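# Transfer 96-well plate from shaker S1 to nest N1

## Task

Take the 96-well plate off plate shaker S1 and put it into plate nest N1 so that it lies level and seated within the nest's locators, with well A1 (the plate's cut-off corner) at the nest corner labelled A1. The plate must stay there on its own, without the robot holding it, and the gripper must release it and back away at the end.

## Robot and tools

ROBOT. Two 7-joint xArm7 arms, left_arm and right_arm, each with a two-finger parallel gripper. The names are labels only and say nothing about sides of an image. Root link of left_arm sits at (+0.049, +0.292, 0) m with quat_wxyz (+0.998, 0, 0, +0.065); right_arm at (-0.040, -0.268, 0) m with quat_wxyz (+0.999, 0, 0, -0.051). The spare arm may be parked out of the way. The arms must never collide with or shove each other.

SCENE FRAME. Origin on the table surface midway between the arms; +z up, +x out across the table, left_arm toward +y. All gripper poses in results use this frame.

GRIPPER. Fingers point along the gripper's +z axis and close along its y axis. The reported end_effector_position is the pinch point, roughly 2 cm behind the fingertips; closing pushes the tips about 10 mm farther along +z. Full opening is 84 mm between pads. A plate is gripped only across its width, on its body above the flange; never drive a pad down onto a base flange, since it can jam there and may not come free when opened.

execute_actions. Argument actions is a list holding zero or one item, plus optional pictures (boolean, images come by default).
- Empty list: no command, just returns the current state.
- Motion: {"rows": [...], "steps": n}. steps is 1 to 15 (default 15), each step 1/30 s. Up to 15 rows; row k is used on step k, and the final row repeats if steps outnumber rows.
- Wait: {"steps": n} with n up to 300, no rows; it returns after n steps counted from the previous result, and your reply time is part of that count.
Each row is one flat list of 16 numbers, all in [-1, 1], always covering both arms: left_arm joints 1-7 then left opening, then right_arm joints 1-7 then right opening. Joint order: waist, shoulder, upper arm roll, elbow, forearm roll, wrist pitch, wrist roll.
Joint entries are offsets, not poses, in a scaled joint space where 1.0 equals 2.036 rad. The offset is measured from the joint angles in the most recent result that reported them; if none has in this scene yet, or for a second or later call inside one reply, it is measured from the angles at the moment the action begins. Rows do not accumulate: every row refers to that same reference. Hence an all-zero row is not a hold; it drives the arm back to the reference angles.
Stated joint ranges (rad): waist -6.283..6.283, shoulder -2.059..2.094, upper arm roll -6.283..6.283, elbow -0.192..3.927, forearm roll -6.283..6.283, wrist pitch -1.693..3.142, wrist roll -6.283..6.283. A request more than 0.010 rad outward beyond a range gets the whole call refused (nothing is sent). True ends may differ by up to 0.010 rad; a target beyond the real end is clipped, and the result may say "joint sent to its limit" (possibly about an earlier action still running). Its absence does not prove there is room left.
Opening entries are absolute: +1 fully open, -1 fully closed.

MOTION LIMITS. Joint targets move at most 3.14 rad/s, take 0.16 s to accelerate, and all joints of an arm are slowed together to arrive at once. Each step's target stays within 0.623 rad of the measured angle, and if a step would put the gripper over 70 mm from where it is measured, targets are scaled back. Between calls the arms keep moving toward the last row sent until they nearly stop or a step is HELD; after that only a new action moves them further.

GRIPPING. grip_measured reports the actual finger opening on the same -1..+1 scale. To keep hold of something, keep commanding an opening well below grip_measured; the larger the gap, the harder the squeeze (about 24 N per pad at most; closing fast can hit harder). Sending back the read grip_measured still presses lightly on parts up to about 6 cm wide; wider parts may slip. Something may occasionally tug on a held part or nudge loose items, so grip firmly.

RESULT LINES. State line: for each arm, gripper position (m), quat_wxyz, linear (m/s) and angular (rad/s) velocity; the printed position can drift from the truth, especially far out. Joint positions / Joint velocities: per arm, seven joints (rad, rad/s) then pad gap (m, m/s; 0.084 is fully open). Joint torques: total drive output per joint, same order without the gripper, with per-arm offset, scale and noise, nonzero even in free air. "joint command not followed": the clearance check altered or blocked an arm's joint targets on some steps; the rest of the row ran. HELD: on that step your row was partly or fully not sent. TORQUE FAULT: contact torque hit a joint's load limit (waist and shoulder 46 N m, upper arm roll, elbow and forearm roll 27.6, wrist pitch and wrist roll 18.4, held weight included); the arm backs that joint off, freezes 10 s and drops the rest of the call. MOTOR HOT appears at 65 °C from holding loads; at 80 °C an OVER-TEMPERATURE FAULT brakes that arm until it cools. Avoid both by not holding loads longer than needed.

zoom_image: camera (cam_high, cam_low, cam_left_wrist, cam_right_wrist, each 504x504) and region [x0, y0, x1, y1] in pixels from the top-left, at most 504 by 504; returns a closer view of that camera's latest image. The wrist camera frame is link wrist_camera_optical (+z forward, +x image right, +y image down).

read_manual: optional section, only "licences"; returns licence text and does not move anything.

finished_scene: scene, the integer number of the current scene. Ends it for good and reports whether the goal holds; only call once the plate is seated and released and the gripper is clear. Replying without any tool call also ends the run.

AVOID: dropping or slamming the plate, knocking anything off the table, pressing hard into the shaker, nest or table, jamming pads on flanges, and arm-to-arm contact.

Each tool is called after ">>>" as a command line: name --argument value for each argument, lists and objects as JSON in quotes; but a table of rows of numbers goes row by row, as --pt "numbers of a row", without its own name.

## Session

>>> execute_actions --actions '[]'

Scene clock: 0.00 s of 8400.00 s.
left_arm: end_effector_position=(+0.4431, +0.3418, +0.2472) grip_measured=+1.00 end_effector_quat_wxyz=(-0.001, +0.998, +0.061, -0.005) end_effector_velocity=(+0.000, -0.000, -0.000) end_effector_angular_velocity=(+0.000, +0.000, -0.001) | right_arm: end_effector_position=(+0.2327, -0.0548, +0.3765) grip_measured=+1.00 end_effector_quat_wxyz=(+0.680, -0.602, -0.394, +0.138) end_effector_velocity=(-0.000, +0.000, +0.000) end_effector_angular_velocity=(+0.000, +0.000, +0.001)
Joint positions: left_arm=[-0.003 -0.25  -0.002  0.914  0.002  1.173  0.003  0.084] | right_arm=[ 0.89   0.126 -0.836  1.102  1.082  2.262 -1.168  0.084]
Joint velocities: left_arm=[ 0.     0.001 -0.001  0.     0.    -0.     0.     0.   ] | right_arm=[ 0.001 -0.     0.     0.     0.     0.     0.    -0.   ]
Joint torques (N m, as the arm reports them, + toward a larger angle): no reading
Motor temperatures (°C, as the motors report them): left_arm=[27 31 32 30 27 31 34] | right_arm=[27 27 29 30 29 33 31]

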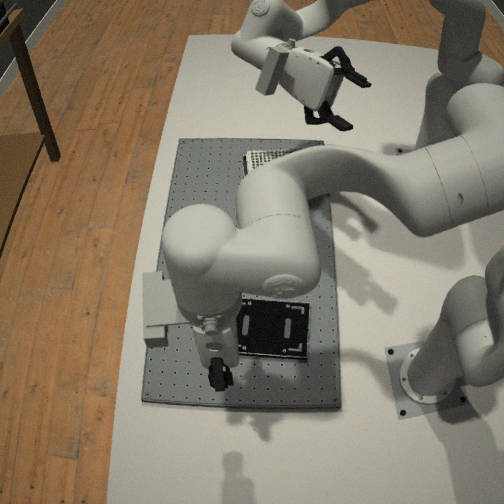

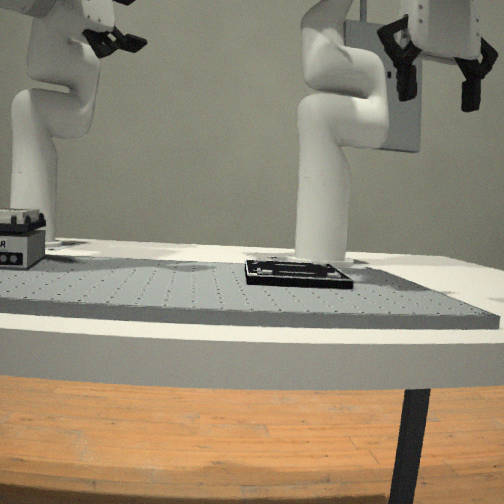

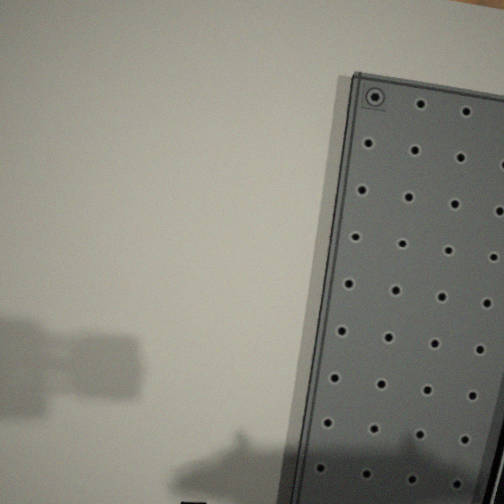

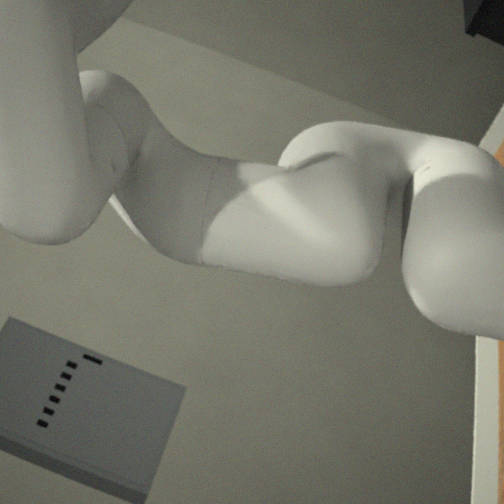

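>>> execute_actions --actions '[{"rows":[[0.6,0,0,0,0,0,0,1,-0.3611,-0.2941,0.4106,-0.1115,-0.5314,-0.4491,0.5997,1]],"steps":15}]' --pictures false

>>> execute_actions --actions '[{"steps":35}]'

Scene clock: 1.40 s of 8400.00 s.
left_arm: end_effector_position=(+0.3716, +0.5239, +0.2472) grip_measured=+1.00 end_effector_quat_wxyz=(+0.001, +0.952, +0.305, -0.005) end_effector_velocity=(-0.268, +0.373, +0.000) end_effector_angular_velocity=(+0.001, -0.000, +1.154) | right_arm: end_effector_position=(+0.2749, -0.2109, +0.2878) grip_measured=+1.00 end_effector_quat_wxyz=(-0.119, +0.984, +0.110, -0.072) end_effector_velocity=(+0.231, -0.398, +0.024) end_effector_angular_velocity=(-2.520, -1.098, -2.067)
Joint positions: left_arm=[ 0.494 -0.25  -0.001  0.914  0.002  1.173  0.003  0.084] | right_arm=[ 0.234 -0.413 -0.1    0.896  0.188  1.473 -0.213  0.084]
Joint velocities: left_arm=[ 1.158 -0.001 -0.003 -0.    -0.     0.     0.002 -0.   ] | right_arm=[-0.765 -0.553  0.971 -0.225 -1.829 -1.208  2.507  0.   ]
Joint torques (N m, as the arm reports them, + toward a larger angle): left_arm=[ -0.51 -11.17   0.67  18.3   -0.08  -1.21  -0.15] | right_arm=[ -0.17 -10.13  -0.09  23.69   3.18  -0.95  -1.24]
Motor temperatures (°C, as the motors report them): left_arm=[27 31 32 31 27 31 34] | right_arm=[27 27 29 30 29 33 31]
Steps of this call (steps 1 to 27: nothing new was sent; steps 28 to 42: all 15 steps of this action). Readings (joint positions):
28: left_arm=[-0.002 -0.250 -0.002 0.914 0.002 1.173 0.003] | right_arm=[0.889 0.126 -0.835 1.101 1.081 2.261 -1.167]
29: left_arm=[0.005 -0.250 -0.004 0.914 0.002 1.173 0.003] | right_arm=[0.882 0.119 -0.826 1.098 1.073 2.253 -1.159]
31: left_arm=[0.060 -0.250 -0.011 0.914 0.001 1.173 0.003] | right_arm=[0.822 0.064 -0.760 1.075 1.012 2.190 -1.096]
35: left_arm=[0.223 -0.250 -0.001 0.914 0.002 1.173 0.003] | right_arm=[0.530 -0.193 -0.474 0.982 0.716 1.896 -0.802]
42: the state above

Scene clock: 2.57 s of 8400.00 s.
left_arm: end_effector_position=(+0.1373, +0.6792, +0.2472) grip_measured=+1.00 end_effector_quat_wxyz=(+0.002, +0.783, +0.622, -0.004) end_effector_velocity=(-0.001, +0.001, +0.000) end_effector_angular_velocity=(+0.001, -0.000, +0.003) | right_arm: end_effector_position=(+0.3002, -0.2500, +0.2998) grip_measured=+1.00 end_effector_quat_wxyz=(+0.000, +1.000, +0.000, -0.000) end_effector_velocity=(-0.000, +0.001, +0.000) end_effector_angular_velocity=(+0.001, -0.000, +0.001)
Joint positions: left_arm=[ 1.218 -0.25  -0.003  0.914  0.002  1.173  0.003  0.084] | right_arm=[ 0.155 -0.473  0.     0.875  0.     1.348  0.053  0.084]
Joint velocities: left_arm=[ 0.002 -0.001  0.001  0.     0.    -0.     0.     0.   ] | right_arm=[ 0.001 -0.     0.     0.     0.001 -0.     0.     0.   ]
Joint torques (N m, as the arm reports them, + toward a larger angle): left_arm=[ -0.6  -11.11   0.65  18.58  -0.17  -1.3   -0.11] | right_arm=[-1.05 -9.95  0.04 23.21 -0.66 -1.83 -0.58]
Motor temperatures (°C, as the motors report them): left_arm=[27 31 32 31 27 31 34] | right_arm=[27 27 29 31 29 33 31]
Steps of this call (steps 1 to 35: the robot went on to your last target). Readings (joint positions):
1: left_arm=[0.533 -0.250 -0.001 0.914 0.002 1.173 0.003] | right_arm=[0.210 -0.431 -0.070 0.890 0.131 1.435 -0.134]
2: left_arm=[0.571 -0.250 -0.001 0.914 0.002 1.173 0.003] | right_arm=[0.191 -0.446 -0.045 0.885 0.085 1.405 -0.069]
4: left_arm=[0.649 -0.250 -0.001 0.914 0.002 1.173 0.003] | right_arm=[0.167 -0.464 -0.015 0.879 0.029 1.368 0.010]
8: left_arm=[0.803 -0.250 -0.002 0.914 0.002 1.173 0.003] | right_arm=[0.157 -0.470 -0.002 0.875 0.005 1.351 0.047]
35: the state above

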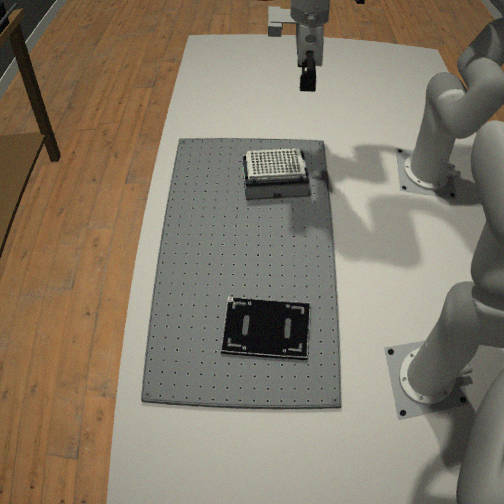

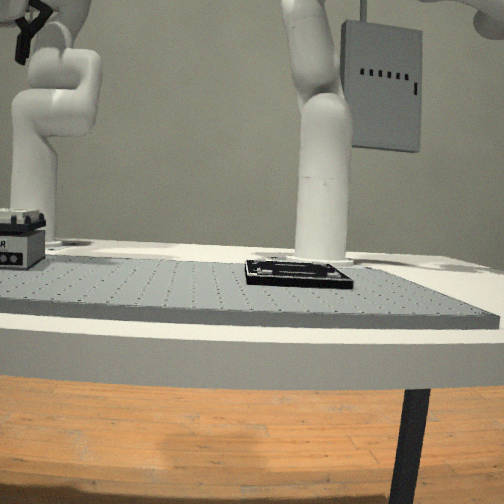

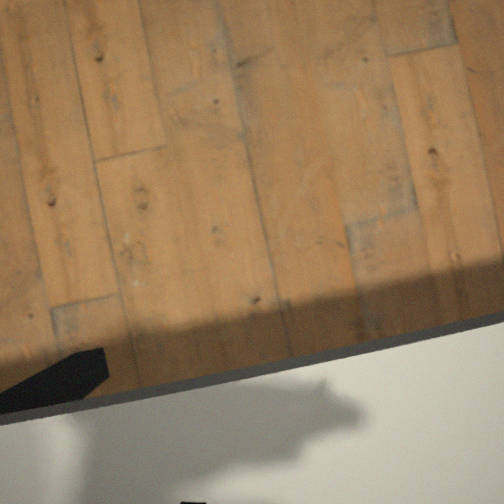

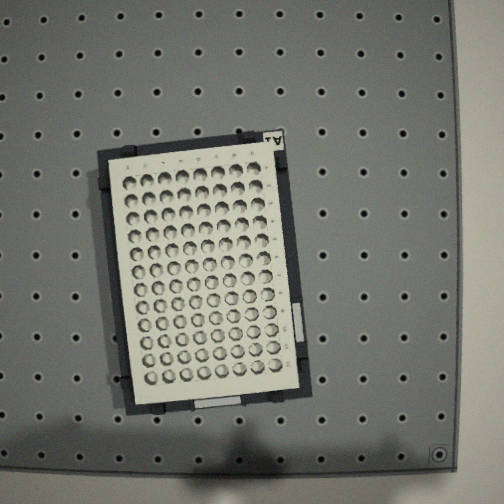

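>>> execute_actions --actions '[{"rows":[[0,0,0,0,0,0,0,1,0.0662,0.1905,0,-0.0767,0,-0.2672,0.0112,1]],"steps":15}]' --pictures false

>>> execute_actions --actions '[{"steps":12}]'

Scene clock: 4.00 s of 8400.00 s.
left_arm: end_effector_position=(+0.1373, +0.6792, +0.2472) grip_measured=+1.00 end_effector_quat_wxyz=(+0.002, +0.783, +0.622, -0.004) end_effector_velocity=(-0.000, -0.000, +0.000) end_effector_angular_velocity=(+0.001, -0.000, +0.000) | right_arm: end_effector_position=(+0.3535, -0.1954, +0.1362) grip_measured=+1.00 end_effector_quat_wxyz=(+0.001, +0.999, +0.054, -0.006) end_effector_velocity=(-0.021, +0.058, -0.200) end_effector_angular_velocity=(-0.020, +0.097, +0.133)
Joint positions: left_arm=[ 1.218 -0.25  -0.003  0.914  0.002  1.173  0.003  0.084] | right_arm=[ 0.283 -0.102  0.002  0.724  0.     0.837  0.074  0.084]
Joint velocities: left_arm=[-0.    -0.001  0.001 -0.     0.     0.     0.    -0.   ] | right_arm=[ 0.136  0.408  0.018 -0.196 -0.001 -0.505  0.021 -0.   ]
Joint torques (N m, as the arm reports them, + toward a larger angle): left_arm=[ -0.83 -10.78   0.55  18.7   -0.06  -1.31  -0.23] | right_arm=[ -5.07 -28.85  -2.6   28.53  -0.15  -1.89  -0.24]
Motor temperatures (°C, as the motors report them): left_arm=[27 31 32 32 27 31 34] | right_arm=[27 27 29 31 29 33 31]
Steps of this call (steps 1 to 15: the robot went on to your last target; steps 16 to 28: nothing new was sent; steps 29 to 43: all 15 steps of this action). Readings (joint positions):
29: left_arm=[1.219 -0.250 -0.002 0.914 0.002 1.173 0.003] | right_arm=[0.155 -0.472 0.000 0.874 0.000 1.347 0.053]
30: left_arm=[1.219 -0.250 -0.002 0.914 0.002 1.173 0.003] | right_arm=[0.157 -0.468 -0.000 0.873 0.000 1.339 0.053]
32: left_arm=[1.218 -0.250 -0.003 0.914 0.002 1.173 0.003] | right_arm=[0.171 -0.431 -0.002 0.861 -0.000 1.278 0.056]
36: left_arm=[1.218 -0.250 -0.003 0.914 0.002 1.173 0.003] | right_arm=[0.214 -0.300 0.001 0.804 0.000 1.106 0.063]
43: the state above

Scene clock: 4.40 s of 8400.00 s.
left_arm: end_effector_position=(+0.1373, +0.6792, +0.2472) grip_measured=+1.00 end_effector_quat_wxyz=(+0.002, +0.783, +0.622, -0.004) end_effector_velocity=(-0.000, -0.000, -0.001) end_effector_angular_velocity=(-0.002, +0.000, +0.001) | right_arm: end_effector_position=(+0.3572, -0.1928, +0.1304) grip_measured=+1.00 end_effector_quat_wxyz=(-0.000, +0.998, +0.056, +0.000) end_effector_velocity=(-0.003, +0.000, -0.005) end_effector_angular_velocity=(-0.001, +0.010, +0.001)
Joint positions: left_arm=[ 1.218 -0.25  -0.003  0.914  0.002  1.173  0.003  0.084] | right_arm=[ 0.289 -0.086  0.     0.719  0.     0.804  0.075  0.084]
Joint velocities: left_arm=[ 0.     0.002 -0.     0.    -0.     0.    -0.001 -0.   ] | right_arm=[ 0.     0.007  0.002 -0.005  0.001 -0.001  0.    -0.   ]
Joint torques (N m, as the arm reports them, + toward a larger angle): left_arm=[ -0.67 -10.63   0.57  18.62  -0.06  -1.33  -0.23] | right_arm=[ -1.4  -16.33  -0.25  20.64  -0.52  -1.9   -0.59]
Motor temperatures (°C, as the motors report them): left_arm=[27 31 32 32 27 31 34] | right_arm=[27 27 29 32 29 33 31]
Steps of this call (steps 1 to 12: the robot went on to your last target). Readings (joint positions):
1: left_arm=[1.218 -0.250 -0.003 0.914 0.002 1.173 0.003] | right_arm=[0.286 -0.092 0.002 0.719 0.000 0.824 0.075]
2: left_arm=[1.218 -0.250 -0.003 0.914 0.002 1.173 0.003] | right_arm=[0.288 -0.088 0.002 0.718 0.000 0.816 0.075]
4: left_arm=[1.218 -0.250 -0.003 0.914 0.002 1.173 0.003] | right_arm=[0.288 -0.087 0.000 0.720 0.000 0.808 0.075]
8: left_arm=[1.218 -0.250 -0.003 0.914 0.002 1.173 0.003] | right_arm=[0.289 -0.087 -0.000 0.720 0.000 0.805 0.075]
12: the state above

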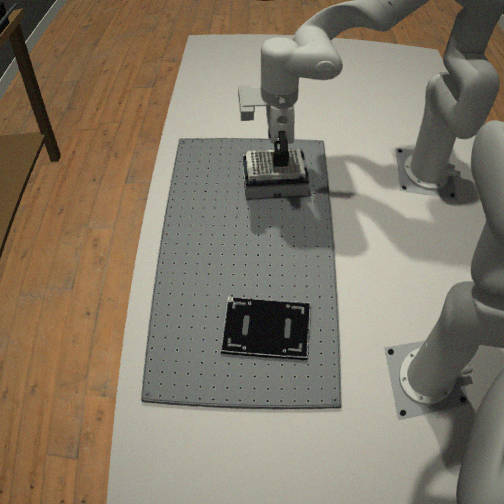

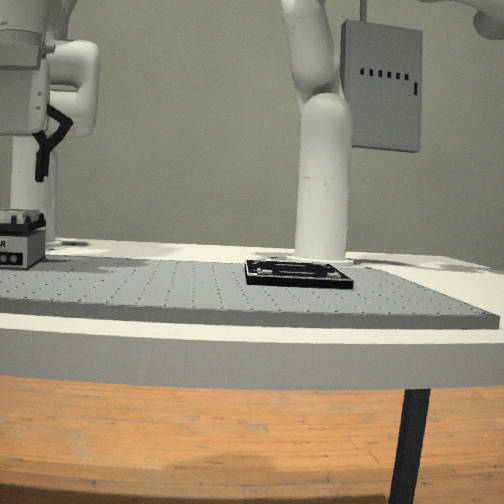

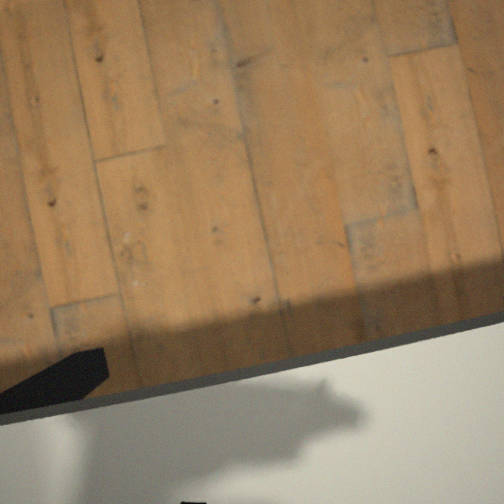

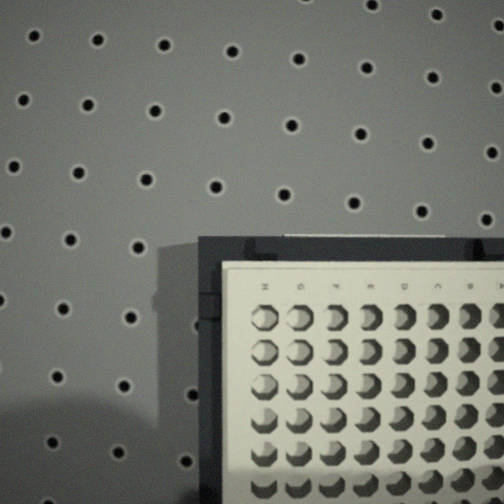

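>>> execute_actions --actions '[{"rows":[[0,0,0,0,0,0,0,1,-0.001,0.045,0,-0.0209,0,-0.0654,-0.001,1]],"steps":15}]'

Scene clock: 5.77 s of 8400.00 s.
left_arm: end_effector_position=(+0.1373, +0.6792, +0.2472) grip_measured=+1.00 end_effector_quat_wxyz=(+0.002, +0.783, +0.622, -0.004) end_effector_velocity=(-0.000, -0.000, -0.001) end_effector_angular_velocity=(-0.002, +0.000, -0.000) | right_arm: end_effector_position=(+0.3568, -0.1942, +0.0880) grip_measured=+1.00 end_effector_quat_wxyz=(+0.000, +0.998, +0.055, -0.001) end_effector_velocity=(+0.001, +0.001, -0.000) end_effector_angular_velocity=(+0.001, -0.004, +0.002)
Joint positions: left_arm=[ 1.218 -0.25  -0.003  0.914  0.002  1.173  0.003  0.084] | right_arm=[ 0.287  0.005 -0.001  0.676  0.     0.672  0.074  0.084]
Joint velocities: left_arm=[-0.     0.001  0.001 -0.     0.     0.001  0.    -0.   ] | right_arm=[ 0.     0.001  0.001  0.    -0.    -0.005 -0.     0.   ]
Joint torques (N m, as the arm reports them, + toward a larger angle): left_arm=[ -0.73 -10.98   0.5   18.44  -0.24  -1.27  -0.4 ] | right_arm=[  0.2  -18.61   1.77  20.94  -0.29  -2.23  -0.72]
Motor temperatures (°C, as the motors report them): left_arm=[27 31 32 32 27 31 34] | right_arm=[27 27 29 32 29 33 31]
Steps of this call (steps 1 to 26: the robot went on to your last target; steps 27 to 41: all 15 steps of this action). Readings (joint positions):
27: left_arm=[1.218 -0.250 -0.003 0.914 0.002 1.173 0.003] | right_arm=[0.289 -0.084 0.000 0.718 0.000 0.803 0.075]
28: left_arm=[1.218 -0.250 -0.003 0.914 0.002 1.173 0.003] | right_arm=[0.289 -0.081 0.000 0.717 0.000 0.795 0.075]
30: left_arm=[1.218 -0.250 -0.003 0.914 0.002 1.173 0.003] | right_arm=[0.288 -0.048 0.000 0.704 0.000 0.741 0.074]
34: left_arm=[1.218 -0.250 -0.003 0.914 0.002 1.173 0.003] | right_arm=[0.287 0.004 -0.001 0.676 -0.000 0.680 0.074]
41: the state above

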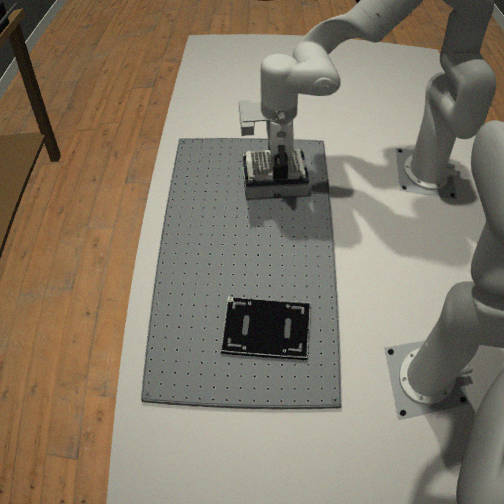

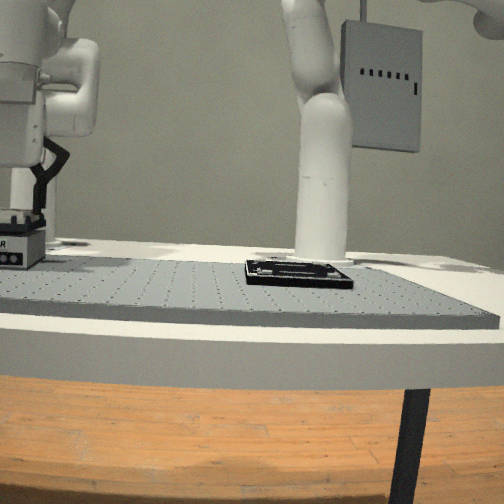

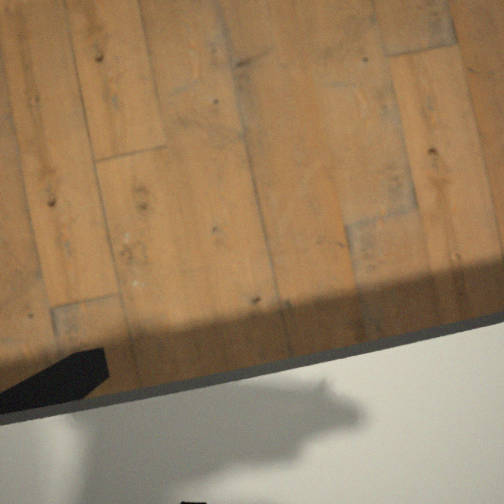

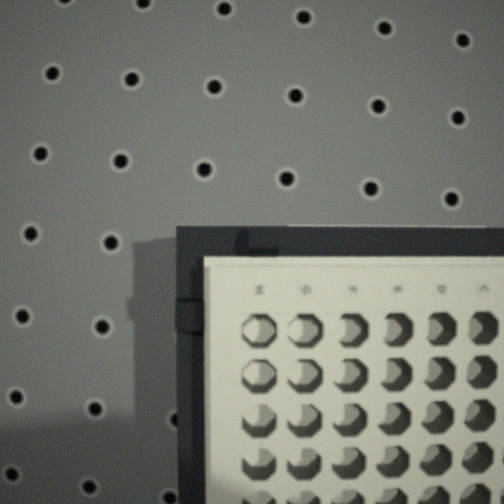

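>>> execute_actions --actions '[{"rows":[[0,0,0,0,0,0,0,1,0,0,0,0,0,0,0,0.6],[0,0,0,0,0,0,0,1,0,0,0,0,0,0,0,0.6],[0,0,0,0,0,0,0,1,0,0,0,0,0,0,0,0.6],[0,0,0,0,0,0,0,1,0,0,0,0,0,0,0,0.2],[0,0,0,0,0,0,0,1,0,0,0,0,0,0,0,0.2],[0,0,0,0,0,0,0,1,0,0,0,0,0,0,0,0.2],[0,0,0,0,0,0,0,1,0,0,0,0,0,0,0,-0.3],[0,0,0,0,0,0,0,1,0,0,0,0,0,0,0,-0.3],[0,0,0,0,0,0,0,1,0,0,0,0,0,0,0,-0.3],[0,0,0,0,0,0,0,1,0,-0.007,0,0.0035,0,0.011,0,-0.3],[0,0,0,0,0,0,0,1,0,-0.015,0,0.007,0,0.022,0,-0.3],[0,0,0,0,0,0,0,1,0,-0.025,0,0.012,0,0.037,0,-0.3],[0,0,0,0,0,0,0,1,0,-0.035,0,0.017,0,0.052,0,-0.3],[0,0,0,0,0,0,0,1,0,-0.044,0,0.021,0,0.065,0,-0.3]],"steps":15}]' --pictures false

>>> execute_actions --actions '[{"steps":10}]'

Scene clock: 7.23 s of 8400.00 s.
left_arm: end_effector_position=(+0.1373, +0.6792, +0.2472) grip_measured=+1.00 end_effector_quat_wxyz=(+0.002, +0.783, +0.622, -0.004) end_effector_velocity=(+0.000, -0.000, +0.000) end_effector_angular_velocity=(+0.001, +0.000, -0.002) | right_arm: end_effector_position=(+0.3570, -0.1922, +0.1107) grip_measured=+0.93 end_effector_quat_wxyz=(-0.000, +0.998, +0.057, -0.001) end_effector_velocity=(+0.023, +0.032, +0.253) end_effector_angular_velocity=(+0.019, -0.097, +0.065)
Joint positions: left_arm=[ 1.218 -0.25  -0.003  0.914  0.002  1.173  0.003  0.084] | right_arm=[ 0.288 -0.044  0.003  0.7    0.001  0.747  0.073  0.081]
Joint velocities: left_arm=[-0.    -0.001 -0.001 -0.     0.     0.001  0.     0.   ] | right_arm=[ 0.022 -0.515  0.046  0.264  0.005  0.68  -0.001  0.   ]
Joint torques (N m, as the arm reports them, + toward a larger angle): left_arm=[ -0.76 -10.63   0.59  18.64  -0.27  -1.41  -0.32] | right_arm=[ -2.29 -17.    -2.15  19.91  -0.53  -1.65  -0.37]
Motor temperatures (°C, as the motors report them): left_arm=[27 32 32 33 27 31 34] | right_arm=[27 27 29 32 29 33 31]
Steps of this call (steps 1 to 15: the robot went on to your last target; steps 16 to 29: nothing new was sent; steps 30 to 44: all 15 steps of this action). Readings (joint positions):
30: left_arm=[1.218 -0.250 -0.003 0.914 0.002 1.173 0.003] | right_arm=[0.287 0.006 -0.001 0.676 -0.000 0.671 0.073]
31: left_arm=[1.218 -0.250 -0.003 0.914 0.002 1.173 0.003] | right_arm=[0.286 0.005 -0.001 0.677 -0.000 0.672 0.073]
33: left_arm=[1.218 -0.250 -0.003 0.914 0.002 1.173 0.003] | right_arm=[0.286 0.005 -0.001 0.676 -0.000 0.672 0.073]
37: left_arm=[1.218 -0.250 -0.003 0.914 0.002 1.173 0.003] | right_arm=[0.286 0.005 -0.001 0.676 -0.000 0.672 0.073]
44: the state above

Scene clock: 7.57 s of 8400.00 s.
left_arm: end_effector_position=(+0.1373, +0.6792, +0.2472) grip_measured=+1.00 end_effector_quat_wxyz=(+0.002, +0.783, +0.622, -0.004) end_effector_velocity=(+0.000, +0.000, +0.001) end_effector_angular_velocity=(+0.002, -0.000, -0.000) | right_arm: end_effector_position=(+0.3565, -0.1939, +0.1289) grip_measured=+0.93 end_effector_quat_wxyz=(+0.000, +0.998, +0.056, -0.002) end_effector_velocity=(+0.003, -0.002, +0.004) end_effector_angular_velocity=(+0.001, -0.006, -0.006)
Joint positions: left_arm=[ 1.218 -0.25  -0.003  0.914  0.002  1.173  0.003  0.084] | right_arm=[ 0.287 -0.083 -0.     0.718  0.     0.804  0.073  0.081]
Joint velocities: left_arm=[ 0.    -0.002 -0.001  0.     0.    -0.    -0.001  0.   ] | right_arm=[-0.003 -0.003 -0.004  0.007 -0.001  0.004  0.     0.   ]
Joint torques (N m, as the arm reports them, + toward a larger angle): left_arm=[ -0.53 -10.68   0.43  18.59  -0.02  -1.3   -0.21] | right_arm=[  0.09 -16.93  -0.17  20.64  -0.15  -1.38  -0.3 ]
Motor temperatures (°C, as the motors report them): left_arm=[27 32 32 33 27 31 34] | right_arm=[27 27 29 33 29 33 31]
Steps of this call (steps 1 to 10: the robot went on to your last target). Readings (joint positions):
1: left_arm=[1.218 -0.250 -0.003 0.914 0.002 1.173 0.003] | right_arm=[0.289 -0.060 0.003 0.709 0.001 0.767 0.073]
2: left_arm=[1.218 -0.250 -0.003 0.914 0.002 1.173 0.003] | right_arm=[0.289 -0.073 0.003 0.715 0.001 0.782 0.073]
4: left_arm=[1.218 -0.250 -0.003 0.914 0.002 1.173 0.003] | right_arm=[0.288 -0.083 0.002 0.721 0.001 0.796 0.073]
8: left_arm=[1.218 -0.250 -0.003 0.914 0.002 1.173 0.003] | right_arm=[0.287 -0.083 0.000 0.718 0.000 0.804 0.073]
10: the state above

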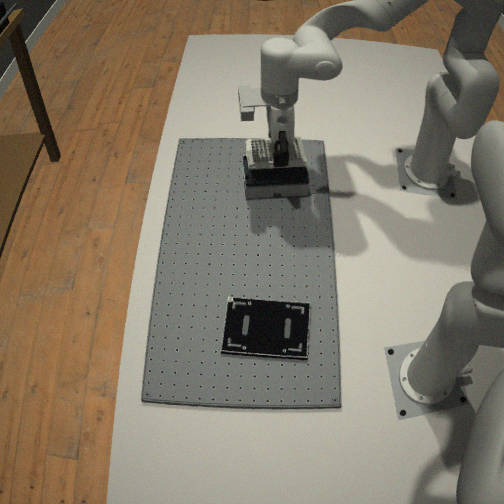

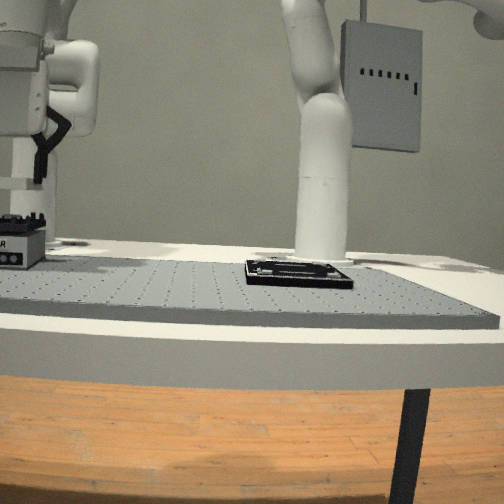

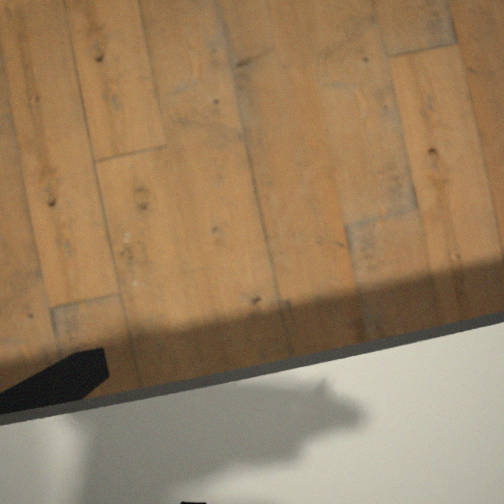

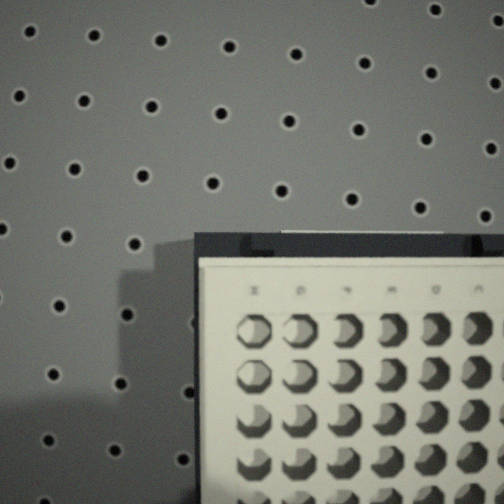

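>>> execute_actions --actions '[{"rows":[[0,0,0,0,0,0,0,1,0.3162,0.3515,0,0.4481,0,0.0951,0.3957,-0.3]],"steps":15}]' --pictures false

>>> execute_actions --actions '[{"steps":32}]'

Scene clock: 9.60 s of 8400.00 s.
left_arm: end_effector_position=(+0.1373, +0.6792, +0.2472) grip_measured=+1.00 end_effector_quat_wxyz=(+0.002, +0.783, +0.622, -0.004) end_effector_velocity=(-0.000, +0.000, -0.000) end_effector_angular_velocity=(-0.000, -0.000, +0.001) | right_arm: end_effector_position=(+0.3995, +0.0004, +0.1112) grip_measured=+0.93 end_effector_quat_wxyz=(+0.012, +0.999, +0.022, -0.021) end_effector_velocity=(+0.075, +0.458, +0.009) end_effector_angular_velocity=(+0.036, -0.153, -0.246)
Joint positions: left_arm=[ 1.218 -0.25  -0.003  0.914  0.002  1.173  0.003  0.084] | right_arm=[0.651 0.314 0.    1.178 0.    0.914 0.505 0.081]
Joint velocities: left_arm=[-0.     0.     0.001 -0.    -0.    -0.    -0.001 -0.   ] | right_arm=[ 0.695  0.787 -0.011  1.142  0.     0.205  0.931  0.   ]
Joint torques (N m, as the arm reports them, + toward a larger angle): left_arm=[ -0.46 -10.69   0.52  18.62  -0.12  -1.4   -0.31] | right_arm=[ -0.01 -24.47   0.28  20.02  -0.62  -0.99  -0.2 ]
Motor temperatures (°C, as the motors report them): left_arm=[27 32 32 33 27 31 34] | right_arm=[27 27 29 33 29 33 31]
Steps of this call (steps 1 to 30: the robot went on to your last target; steps 31 to 46: nothing new was sent; steps 47 to 61: all 15 steps of this action). Readings (joint positions):
47: left_arm=[1.218 -0.250 -0.003 0.914 0.002 1.173 0.003] | right_arm=[0.287 -0.084 -0.001 0.719 0.000 0.805 0.074]
48: left_arm=[1.218 -0.250 -0.003 0.914 0.002 1.173 0.003] | right_arm=[0.294 -0.077 -0.003 0.726 0.000 0.808 0.083]
50: left_arm=[1.218 -0.250 -0.003 0.914 0.002 1.173 0.003] | right_arm=[0.346 -0.025 -0.009 0.781 -0.000 0.825 0.138]
54: left_arm=[1.218 -0.250 -0.003 0.914 0.002 1.173 0.003] | right_arm=[0.475 0.113 0.000 0.919 0.000 0.861 0.274]
61: the state above

Scene clock: 10.67 s of 8400.00 s.
left_arm: end_effector_position=(+0.1373, +0.6792, +0.2472) grip_measured=+1.00 end_effector_quat_wxyz=(+0.002, +0.783, +0.622, -0.004) end_effector_velocity=(-0.000, +0.000, -0.000) end_effector_angular_velocity=(-0.000, -0.000, +0.002) | right_arm: end_effector_position=(+0.3804, +0.1897, +0.1003) grip_measured=+0.93 end_effector_quat_wxyz=(-0.000, +1.000, -0.025, +0.000) end_effector_velocity=(-0.001, +0.001, -0.000) end_effector_angular_velocity=(+0.000, +0.001, +0.002)
Joint positions: left_arm=[ 1.218 -0.25  -0.003  0.914  0.002  1.173  0.003  0.084] | right_arm=[ 0.93   0.632 -0.     1.63   0.     0.998  0.879  0.081]
Joint velocities: left_arm=[ 0.     0.     0.001  0.    -0.    -0.    -0.001 -0.   ] | right_arm=[ 0.     0.001  0.002  0.     0.    -0.     0.    -0.   ]
Joint torques (N m, as the arm reports them, + toward a larger angle): left_arm=[ -0.55 -10.64   0.49  18.63   0.11  -1.48  -0.43] | right_arm=[ -1.47 -31.14  -0.66  22.34  -0.54  -1.83  -0.55]
Motor temperatures (°C, as the motors report them): left_arm=[27 32 32 34 27 31 34] | right_arm=[27 28 29 33 29 33 31]
Steps of this call (steps 1 to 30: the robot went on to your last target; steps 31 to 32: nothing new was sent). Readings (joint positions):
1: left_arm=[1.218 -0.250 -0.003 0.914 0.002 1.173 0.003] | right_arm=[0.674 0.340 -0.000 1.216 0.000 0.921 0.536]
2: left_arm=[1.218 -0.250 -0.003 0.914 0.002 1.173 0.003] | right_arm=[0.697 0.366 -0.000 1.254 0.000 0.927 0.567]
4: left_arm=[1.218 -0.250 -0.003 0.914 0.002 1.173 0.003] | right_arm=[0.743 0.419 -0.000 1.328 0.000 0.941 0.629]
8: left_arm=[1.218 -0.250 -0.003 0.914 0.002 1.173 0.003] | right_arm=[0.834 0.522 -0.000 1.474 0.000 0.969 0.750]
32: the state above
All arms were judged still, so your last target was given up. Only a new action makes them travel on or press farther. Fingers that are still opening or closing keep moving.

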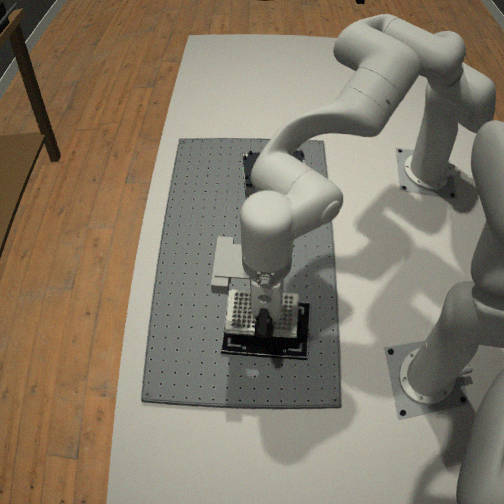

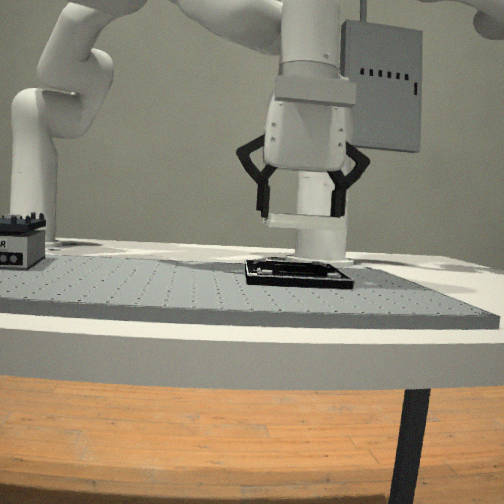

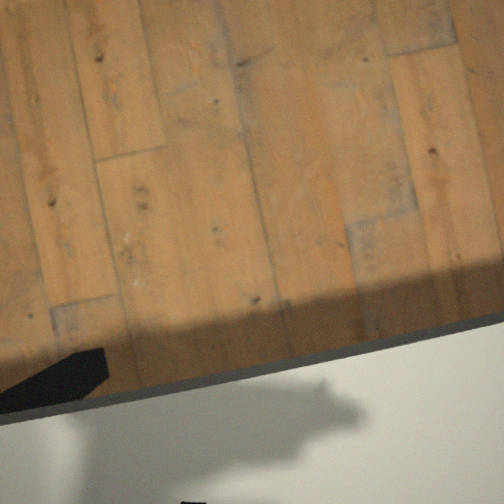

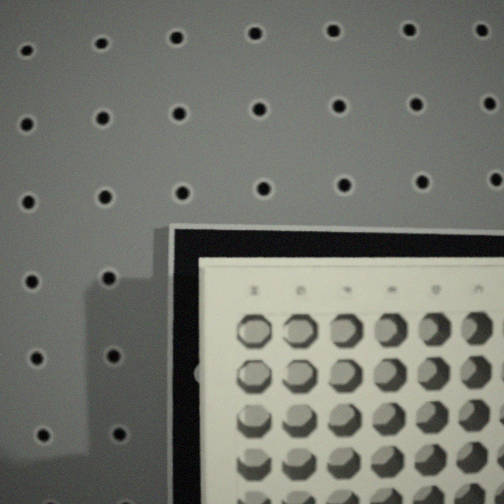

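>>> execute_actions --actions '[{"rows":[[0,0,0,0,0,0,0,1,0.0019,0.0170,0,-0.0452,0,-0.0622,0.0014,-0.3]],"steps":15}]' --pictures false

>>> execute_actions --actions '[{"steps":8}]'

Scene clock: 12.40 s of 8400.00 s.
left_arm: end_effector_position=(+0.1373, +0.6792, +0.2472) grip_measured=+1.00 end_effector_quat_wxyz=(+0.002, +0.783, +0.622, -0.004) end_effector_velocity=(-0.000, -0.000, -0.001) end_effector_angular_velocity=(-0.002, +0.000, +0.001) | right_arm: end_effector_position=(+0.3710, +0.1839, +0.0526) grip_measured=+0.93 end_effector_quat_wxyz=(-0.001, +1.000, -0.024, +0.000) end_effector_velocity=(-0.005, -0.004, -0.009) end_effector_angular_velocity=(-0.014, +0.011, +0.003)
Joint positions: left_arm=[ 1.218 -0.25  -0.003  0.914  0.002  1.173  0.003  0.084] | right_arm=[0.935 0.666 0.    1.539 0.    0.871 0.882 0.081]
Joint velocities: left_arm=[ 0.     0.001  0.001 -0.     0.     0.    -0.    -0.   ] | right_arm=[ 0.002  0.008  0.    -0.011 -0.002 -0.001  0.    -0.   ]
Joint torques (N m, as the arm reports them, + toward a larger angle): left_arm=[ -0.67 -10.85   0.7   18.66  -0.03  -1.35  -0.35] | right_arm=[ -2.59 -31.55  -0.7   21.74  -0.26  -1.79  -0.65]
Motor temperatures (°C, as the motors report them): left_arm=[27 32 32 34 27 31 34] | right_arm=[27 28 29 34 29 33 31]
Steps of this call (steps 1 to 37: nothing new was sent; steps 38 to 52: all 15 steps of this action). Readings (joint positions):
38: left_arm=[1.218 -0.250 -0.003 0.914 0.002 1.173 0.003] | right_arm=[0.931 0.632 -0.000 1.629 0.000 0.997 0.879]
39: left_arm=[1.218 -0.250 -0.003 0.914 0.002 1.173 0.003] | right_arm=[0.931 0.633 -0.000 1.625 0.000 0.988 0.879]
41: left_arm=[1.218 -0.250 -0.003 0.914 0.002 1.173 0.003] | right_arm=[0.932 0.642 -0.001 1.593 0.000 0.936 0.880]
45: left_arm=[1.218 -0.250 -0.003 0.914 0.002 1.173 0.003] | right_arm=[0.934 0.671 -0.000 1.537 -0.000 0.880 0.881]
52: the state above

Scene clock: 12.67 s of 8400.00 s.
left_arm: end_effector_position=(+0.1373, +0.6792, +0.2472) grip_measured=+1.00 end_effector_quat_wxyz=(+0.002, +0.783, +0.622, -0.004) end_effector_velocity=(-0.000, +0.000, -0.000) end_effector_angular_velocity=(+0.000, -0.000, +0.001) | right_arm: end_effector_position=(+0.3713, +0.1833, +0.0521) grip_measured=+0.93 end_effector_quat_wxyz=(-0.000, +1.000, -0.025, +0.000) end_effector_velocity=(+0.001, -0.000, +0.000) end_effector_angular_velocity=(+0.001, -0.000, -0.001)
Joint positions: left_arm=[ 1.218 -0.25  -0.003  0.914  0.002  1.173  0.003  0.084] | right_arm=[ 0.934  0.667 -0.     1.538  0.     0.871  0.882  0.081]
Joint velocities: left_arm=[ 0.  0.  0.  0. -0. -0.  0.  0.] | right_arm=[-0.001 -0.     0.     0.     0.001 -0.    -0.     0.   ]
Joint torques (N m, as the arm reports them, + toward a larger angle): left_arm=[ -0.86 -10.89   0.71  18.71  -0.21  -1.4   -0.28] | right_arm=[ -1.13 -31.09  -0.36  21.09  -0.7   -1.66  -0.35]
Motor temperatures (°C, as the motors report them): left_arm=[27 32 32 34 27 31 34] | right_arm=[27 28 29 34 29 33 31]
Steps of this call (steps 1 to 8: the robot went on to your last target). Readings (joint positions):
1: left_arm=[1.218 -0.250 -0.003 0.914 0.002 1.173 0.003] | right_arm=[0.935 0.666 0.000 1.538 0.000 0.871 0.882]
2: left_arm=[1.218 -0.250 -0.003 0.914 0.002 1.173 0.003] | right_arm=[0.935 0.667 0.000 1.538 0.000 0.871 0.882]
4: left_arm=[1.218 -0.250 -0.003 0.914 0.002 1.173 0.003] | right_arm=[0.934 0.667 -0.000 1.538 0.000 0.871 0.882]
8: the state above

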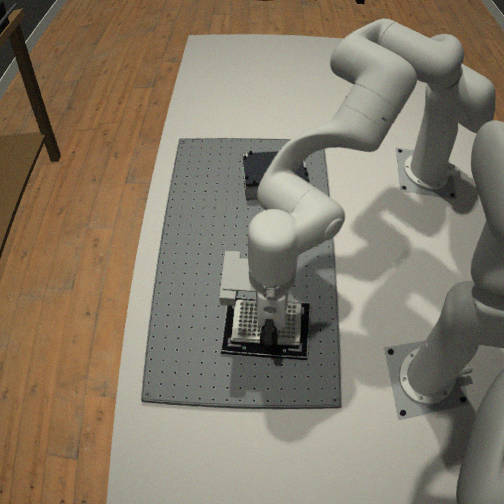

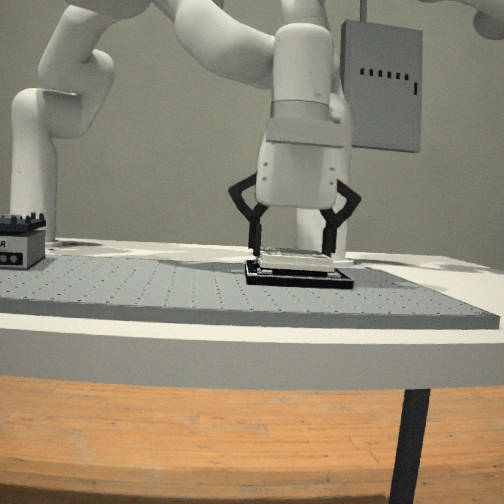

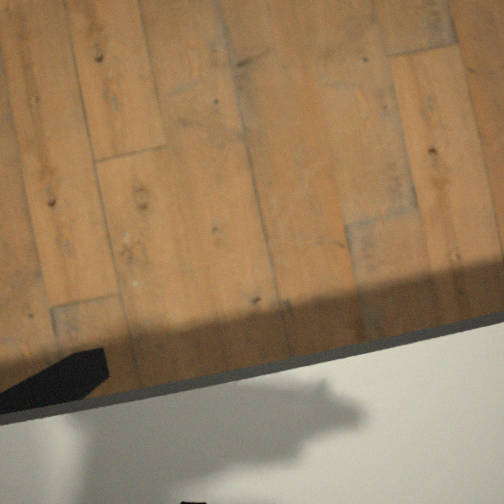

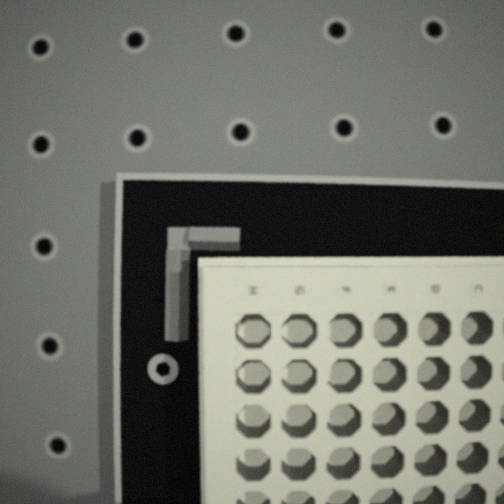

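>>> execute_actions --actions '[{"rows":[[0,0,0,0,0,0,0,1,0,0.0082,0,0.0034,0,-0.0048,0,-0.3]],"steps":15}]'

Scene clock: 17.63 s of 8400.00 s.
left_arm: end_effector_position=(+0.1373, +0.6792, +0.2472) grip_measured=+1.00 end_effector_quat_wxyz=(+0.002, +0.783, +0.622, -0.004) end_effector_velocity=(-0.000, +0.000, +0.001) end_effector_angular_velocity=(+0.001, -0.000, +0.001) | right_arm: end_effector_position=(+0.3728, +0.1849, +0.0468) grip_measured=+0.94 end_effector_quat_wxyz=(-0.001, +1.000, -0.025, +0.001) end_effector_velocity=(+0.001, +0.001, -0.000) end_effector_angular_velocity=(+0.002, -0.003, +0.000)
Joint positions: left_arm=[ 1.218 -0.25  -0.003  0.914  0.002  1.173  0.003  0.084] | right_arm=[ 0.934  0.681 -0.     1.545  0.     0.863  0.882  0.082]
Joint velocities: left_arm=[-0.    -0.001  0.001 -0.     0.    -0.    -0.     0.   ] | right_arm=[-0.     0.003 -0.     0.003 -0.001 -0.003  0.001  0.   ]
Joint torques (N m, as the arm reports them, + toward a larger angle): left_arm=[ -0.18 -10.86   0.65  18.68  -0.1   -1.34  -0.19] | right_arm=[ -0.98 -22.4   -1.05  18.14  -0.62  -3.29  -0.04]
Motor temperatures (°C, as the motors report them): left_arm=[27 32 32 35 27 31 34] | right_arm=[27 29 29 35 29 34 31]
Steps of this call (steps 1 to 15: the robot went on to your last target; steps 16 to 90: nothing new was sent; then 1.47 s passed at rest; steps 91 to 105: all 15 steps of this action). Readings (joint positions):
91: left_arm=[1.218 -0.250 -0.003 0.914 0.002 1.173 0.003] | right_arm=[0.934 0.667 -0.000 1.538 0.000 0.871 0.882]
92: left_arm=[1.218 -0.250 -0.003 0.914 0.002 1.173 0.003] | right_arm=[0.934 0.670 -0.000 1.540 0.000 0.868 0.882]
94: left_arm=[1.218 -0.250 -0.003 0.914 0.002 1.173 0.003] | right_arm=[0.934 0.678 -0.000 1.544 0.000 0.864 0.882]
98: left_arm=[1.218 -0.250 -0.003 0.914 0.002 1.173 0.003] | right_arm=[0.934 0.680 -0.000 1.545 0.000 0.864 0.882]
105: the state above

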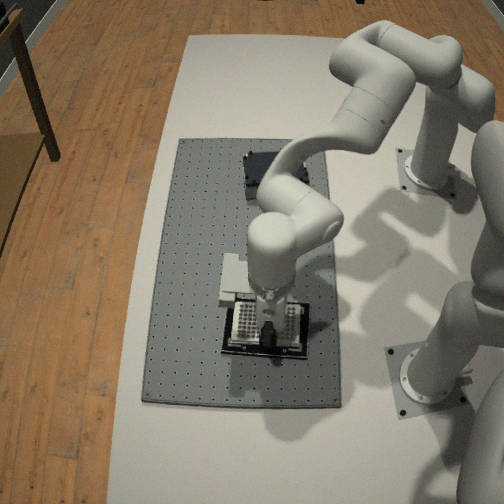

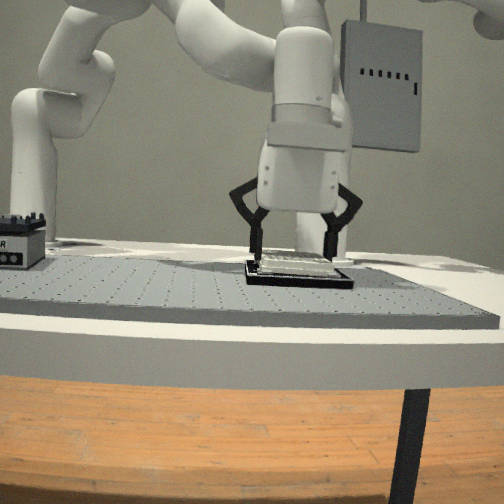

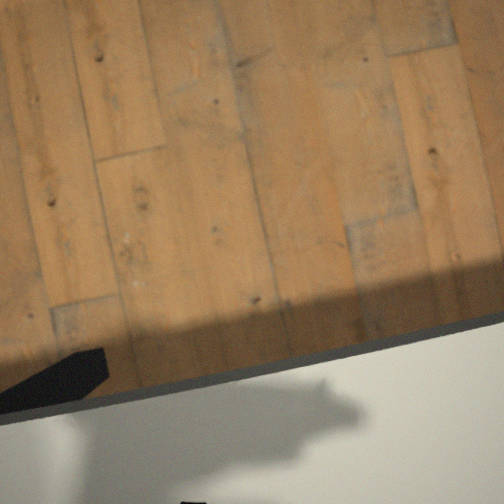

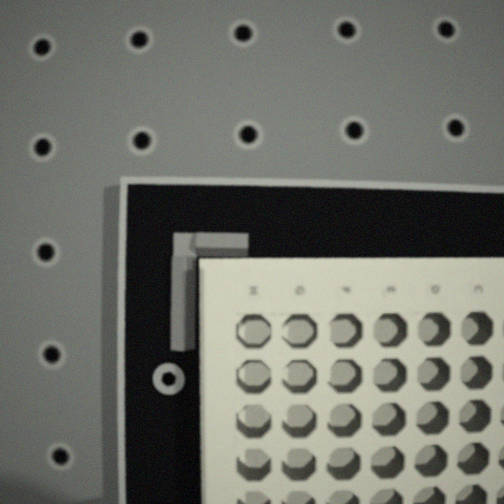

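>>> execute_actions --actions '[{"rows":[[0,0,0,0,0,0,0,1,0,-0.001,0,0,0,0.001,0,1],[0,0,0,0,0,0,0,1,0,-0.001,0,0,0,0.001,0,1],[0,0,0,0,0,0,0,1,0,-0.001,0,0,0,0.001,0,1],[0,0,0,0,0,0,0,1,0,-0.001,0,0,0,0.001,0,1],[0,0,0,0,0,0,0,1,0,-0.001,0,0,0,0.001,0,1],[0,0,0,0,0,0,0,1,0,-0.001,0,0,0,0.001,0,1],[0,0,0,0,0,0,0,1,0,-0.007,0,0.004,0,0.011,0,1],[0,0,0,0,0,0,0,1,0,-0.015,0,0.009,0,0.024,0,1],[0,0,0,0,0,0,0,1,0,-0.03,0,0.018,0,0.048,0,1],[0,0,0,0,0,0,0,1,0,-0.07,0,0.042,0,0.112,0,1]],"steps":15}]' --pictures false

>>> execute_actions --actions '[{"steps":15}]'

Scene clock: 19.27 s of 8400.00 s.
left_arm: end_effector_position=(+0.1373, +0.6792, +0.2472) grip_measured=+1.00 end_effector_quat_wxyz=(+0.002, +0.783, +0.622, -0.004) end_effector_velocity=(+0.000, -0.000, -0.000) end_effector_angular_velocity=(-0.001, -0.000, +0.000) | right_arm: end_effector_position=(+0.3743, +0.1865, +0.1337) grip_measured=+1.00 end_effector_quat_wxyz=(-0.003, +1.000, -0.025, +0.002) end_effector_velocity=(+0.027, +0.025, +0.439) end_effector_angular_velocity=(+0.193, -0.177, -0.005)
Joint positions: left_arm=[ 1.218 -0.25  -0.003  0.914  0.002  1.173  0.003  0.084] | right_arm=[ 0.934  0.564 -0.     1.617  0.     1.046  0.882  0.084]
Joint velocities: left_arm=[ 0.  0. -0. -0. -0.  0. -0.  0.] | right_arm=[-0.002 -0.556 -0.003  0.356  0.001  0.65  -0.     0.   ]
Joint torques (N m, as the arm reports them, + toward a larger angle): left_arm=[ -0.43 -11.02   0.72  18.63   0.03  -1.2   -0.32] | right_arm=[ -2.08 -19.17   0.01  13.92  -0.22  -1.34  -0.32]
Motor temperatures (°C, as the motors report them): left_arm=[27 32 32 35 27 31 34] | right_arm=[27 29 29 35 29 34 31]
Steps of this call (steps 1 to 15: the robot went on to your last target; steps 16 to 34: nothing new was sent; steps 35 to 49: all 15 steps of this action). Readings (joint positions):
35: left_arm=[1.218 -0.250 -0.003 0.914 0.002 1.173 0.003] | right_arm=[0.934 0.683 -0.000 1.545 0.000 0.861 0.882]
36: left_arm=[1.218 -0.250 -0.003 0.914 0.002 1.173 0.003] | right_arm=[0.934 0.683 -0.000 1.545 0.000 0.862 0.882]
38: left_arm=[1.218 -0.250 -0.003 0.914 0.002 1.173 0.003] | right_arm=[0.934 0.683 -0.000 1.544 0.000 0.862 0.882]
42: left_arm=[1.218 -0.250 -0.003 0.914 0.002 1.173 0.003] | right_arm=[0.934 0.682 0.000 1.545 0.000 0.869 0.882]
49: the state above

Scene clock: 19.77 s of 8400.00 s.
left_arm: end_effector_position=(+0.1373, +0.6792, +0.2472) grip_measured=+1.00 end_effector_quat_wxyz=(+0.002, +0.783, +0.622, -0.004) end_effector_velocity=(+0.000, +0.000, +0.001) end_effector_angular_velocity=(+0.002, -0.000, -0.001) | right_arm: end_effector_position=(+0.3720, +0.1840, +0.1510) grip_measured=+1.00 end_effector_quat_wxyz=(-0.000, +1.000, -0.025, +0.000) end_effector_velocity=(+0.001, -0.001, +0.002) end_effector_angular_velocity=(+0.001, -0.001, -0.002)
Joint positions: left_arm=[ 1.218 -0.25  -0.003  0.914  0.002  1.173  0.003  0.084] | right_arm=[ 0.934  0.539 -0.     1.631  0.     1.09   0.882  0.084]
Joint velocities: left_arm=[-0.    -0.001 -0.001 -0.    -0.    -0.     0.     0.   ] | right_arm=[-0.002 -0.002  0.     0.     0.     0.001  0.    -0.   ]
Joint torques (N m, as the arm reports them, + toward a larger angle): left_arm=[ -0.29 -10.8    0.55  18.89  -0.06  -1.37  -0.28] | right_arm=[ -1.5  -29.8   -0.7   22.81  -0.23  -1.83  -0.43]
Motor temperatures (°C, as the motors report them): left_arm=[27 32 32 35 27 31 34] | right_arm=[27 29 29 35 29 34 31]
Steps of this call (steps 1 to 15: the robot went on to your last target). Readings (joint positions):
1: left_arm=[1.218 -0.250 -0.003 0.914 0.002 1.173 0.003] | right_arm=[0.934 0.548 -0.000 1.627 0.000 1.064 0.882]
2: left_arm=[1.218 -0.250 -0.003 0.914 0.002 1.173 0.003] | right_arm=[0.934 0.539 -0.000 1.633 0.000 1.074 0.882]
4: left_arm=[1.218 -0.250 -0.003 0.914 0.002 1.173 0.003] | right_arm=[0.934 0.536 -0.000 1.633 0.000 1.084 0.882]
8: left_arm=[1.218 -0.250 -0.003 0.914 0.002 1.173 0.003] | right_arm=[0.934 0.543 -0.000 1.627 0.000 1.090 0.882]
15: the state above

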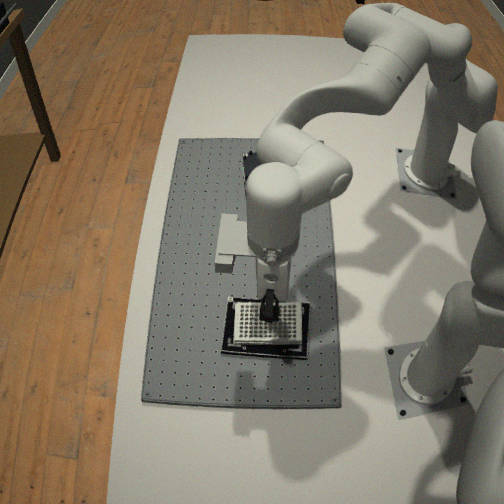

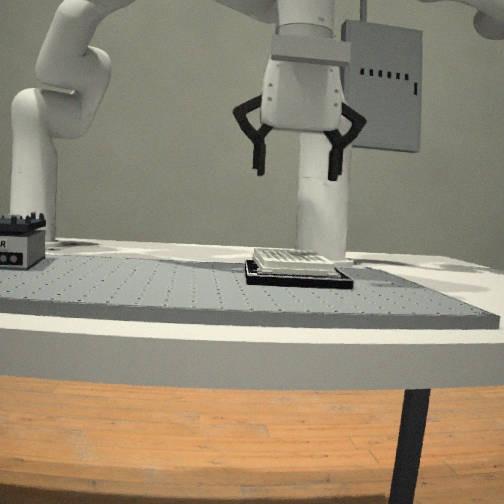

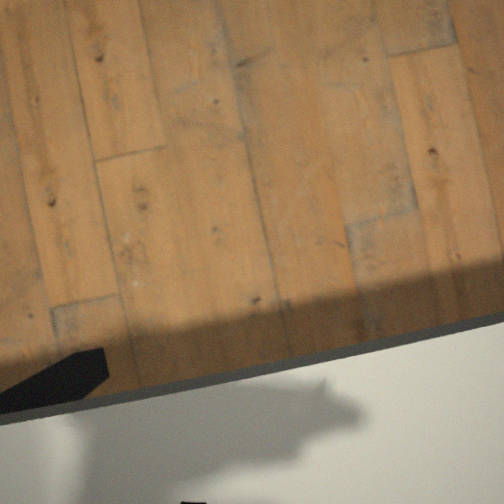

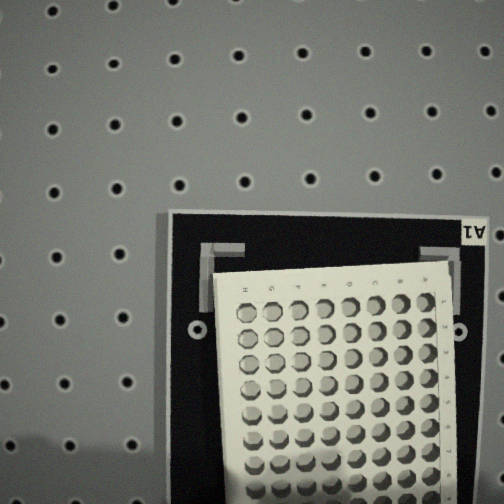

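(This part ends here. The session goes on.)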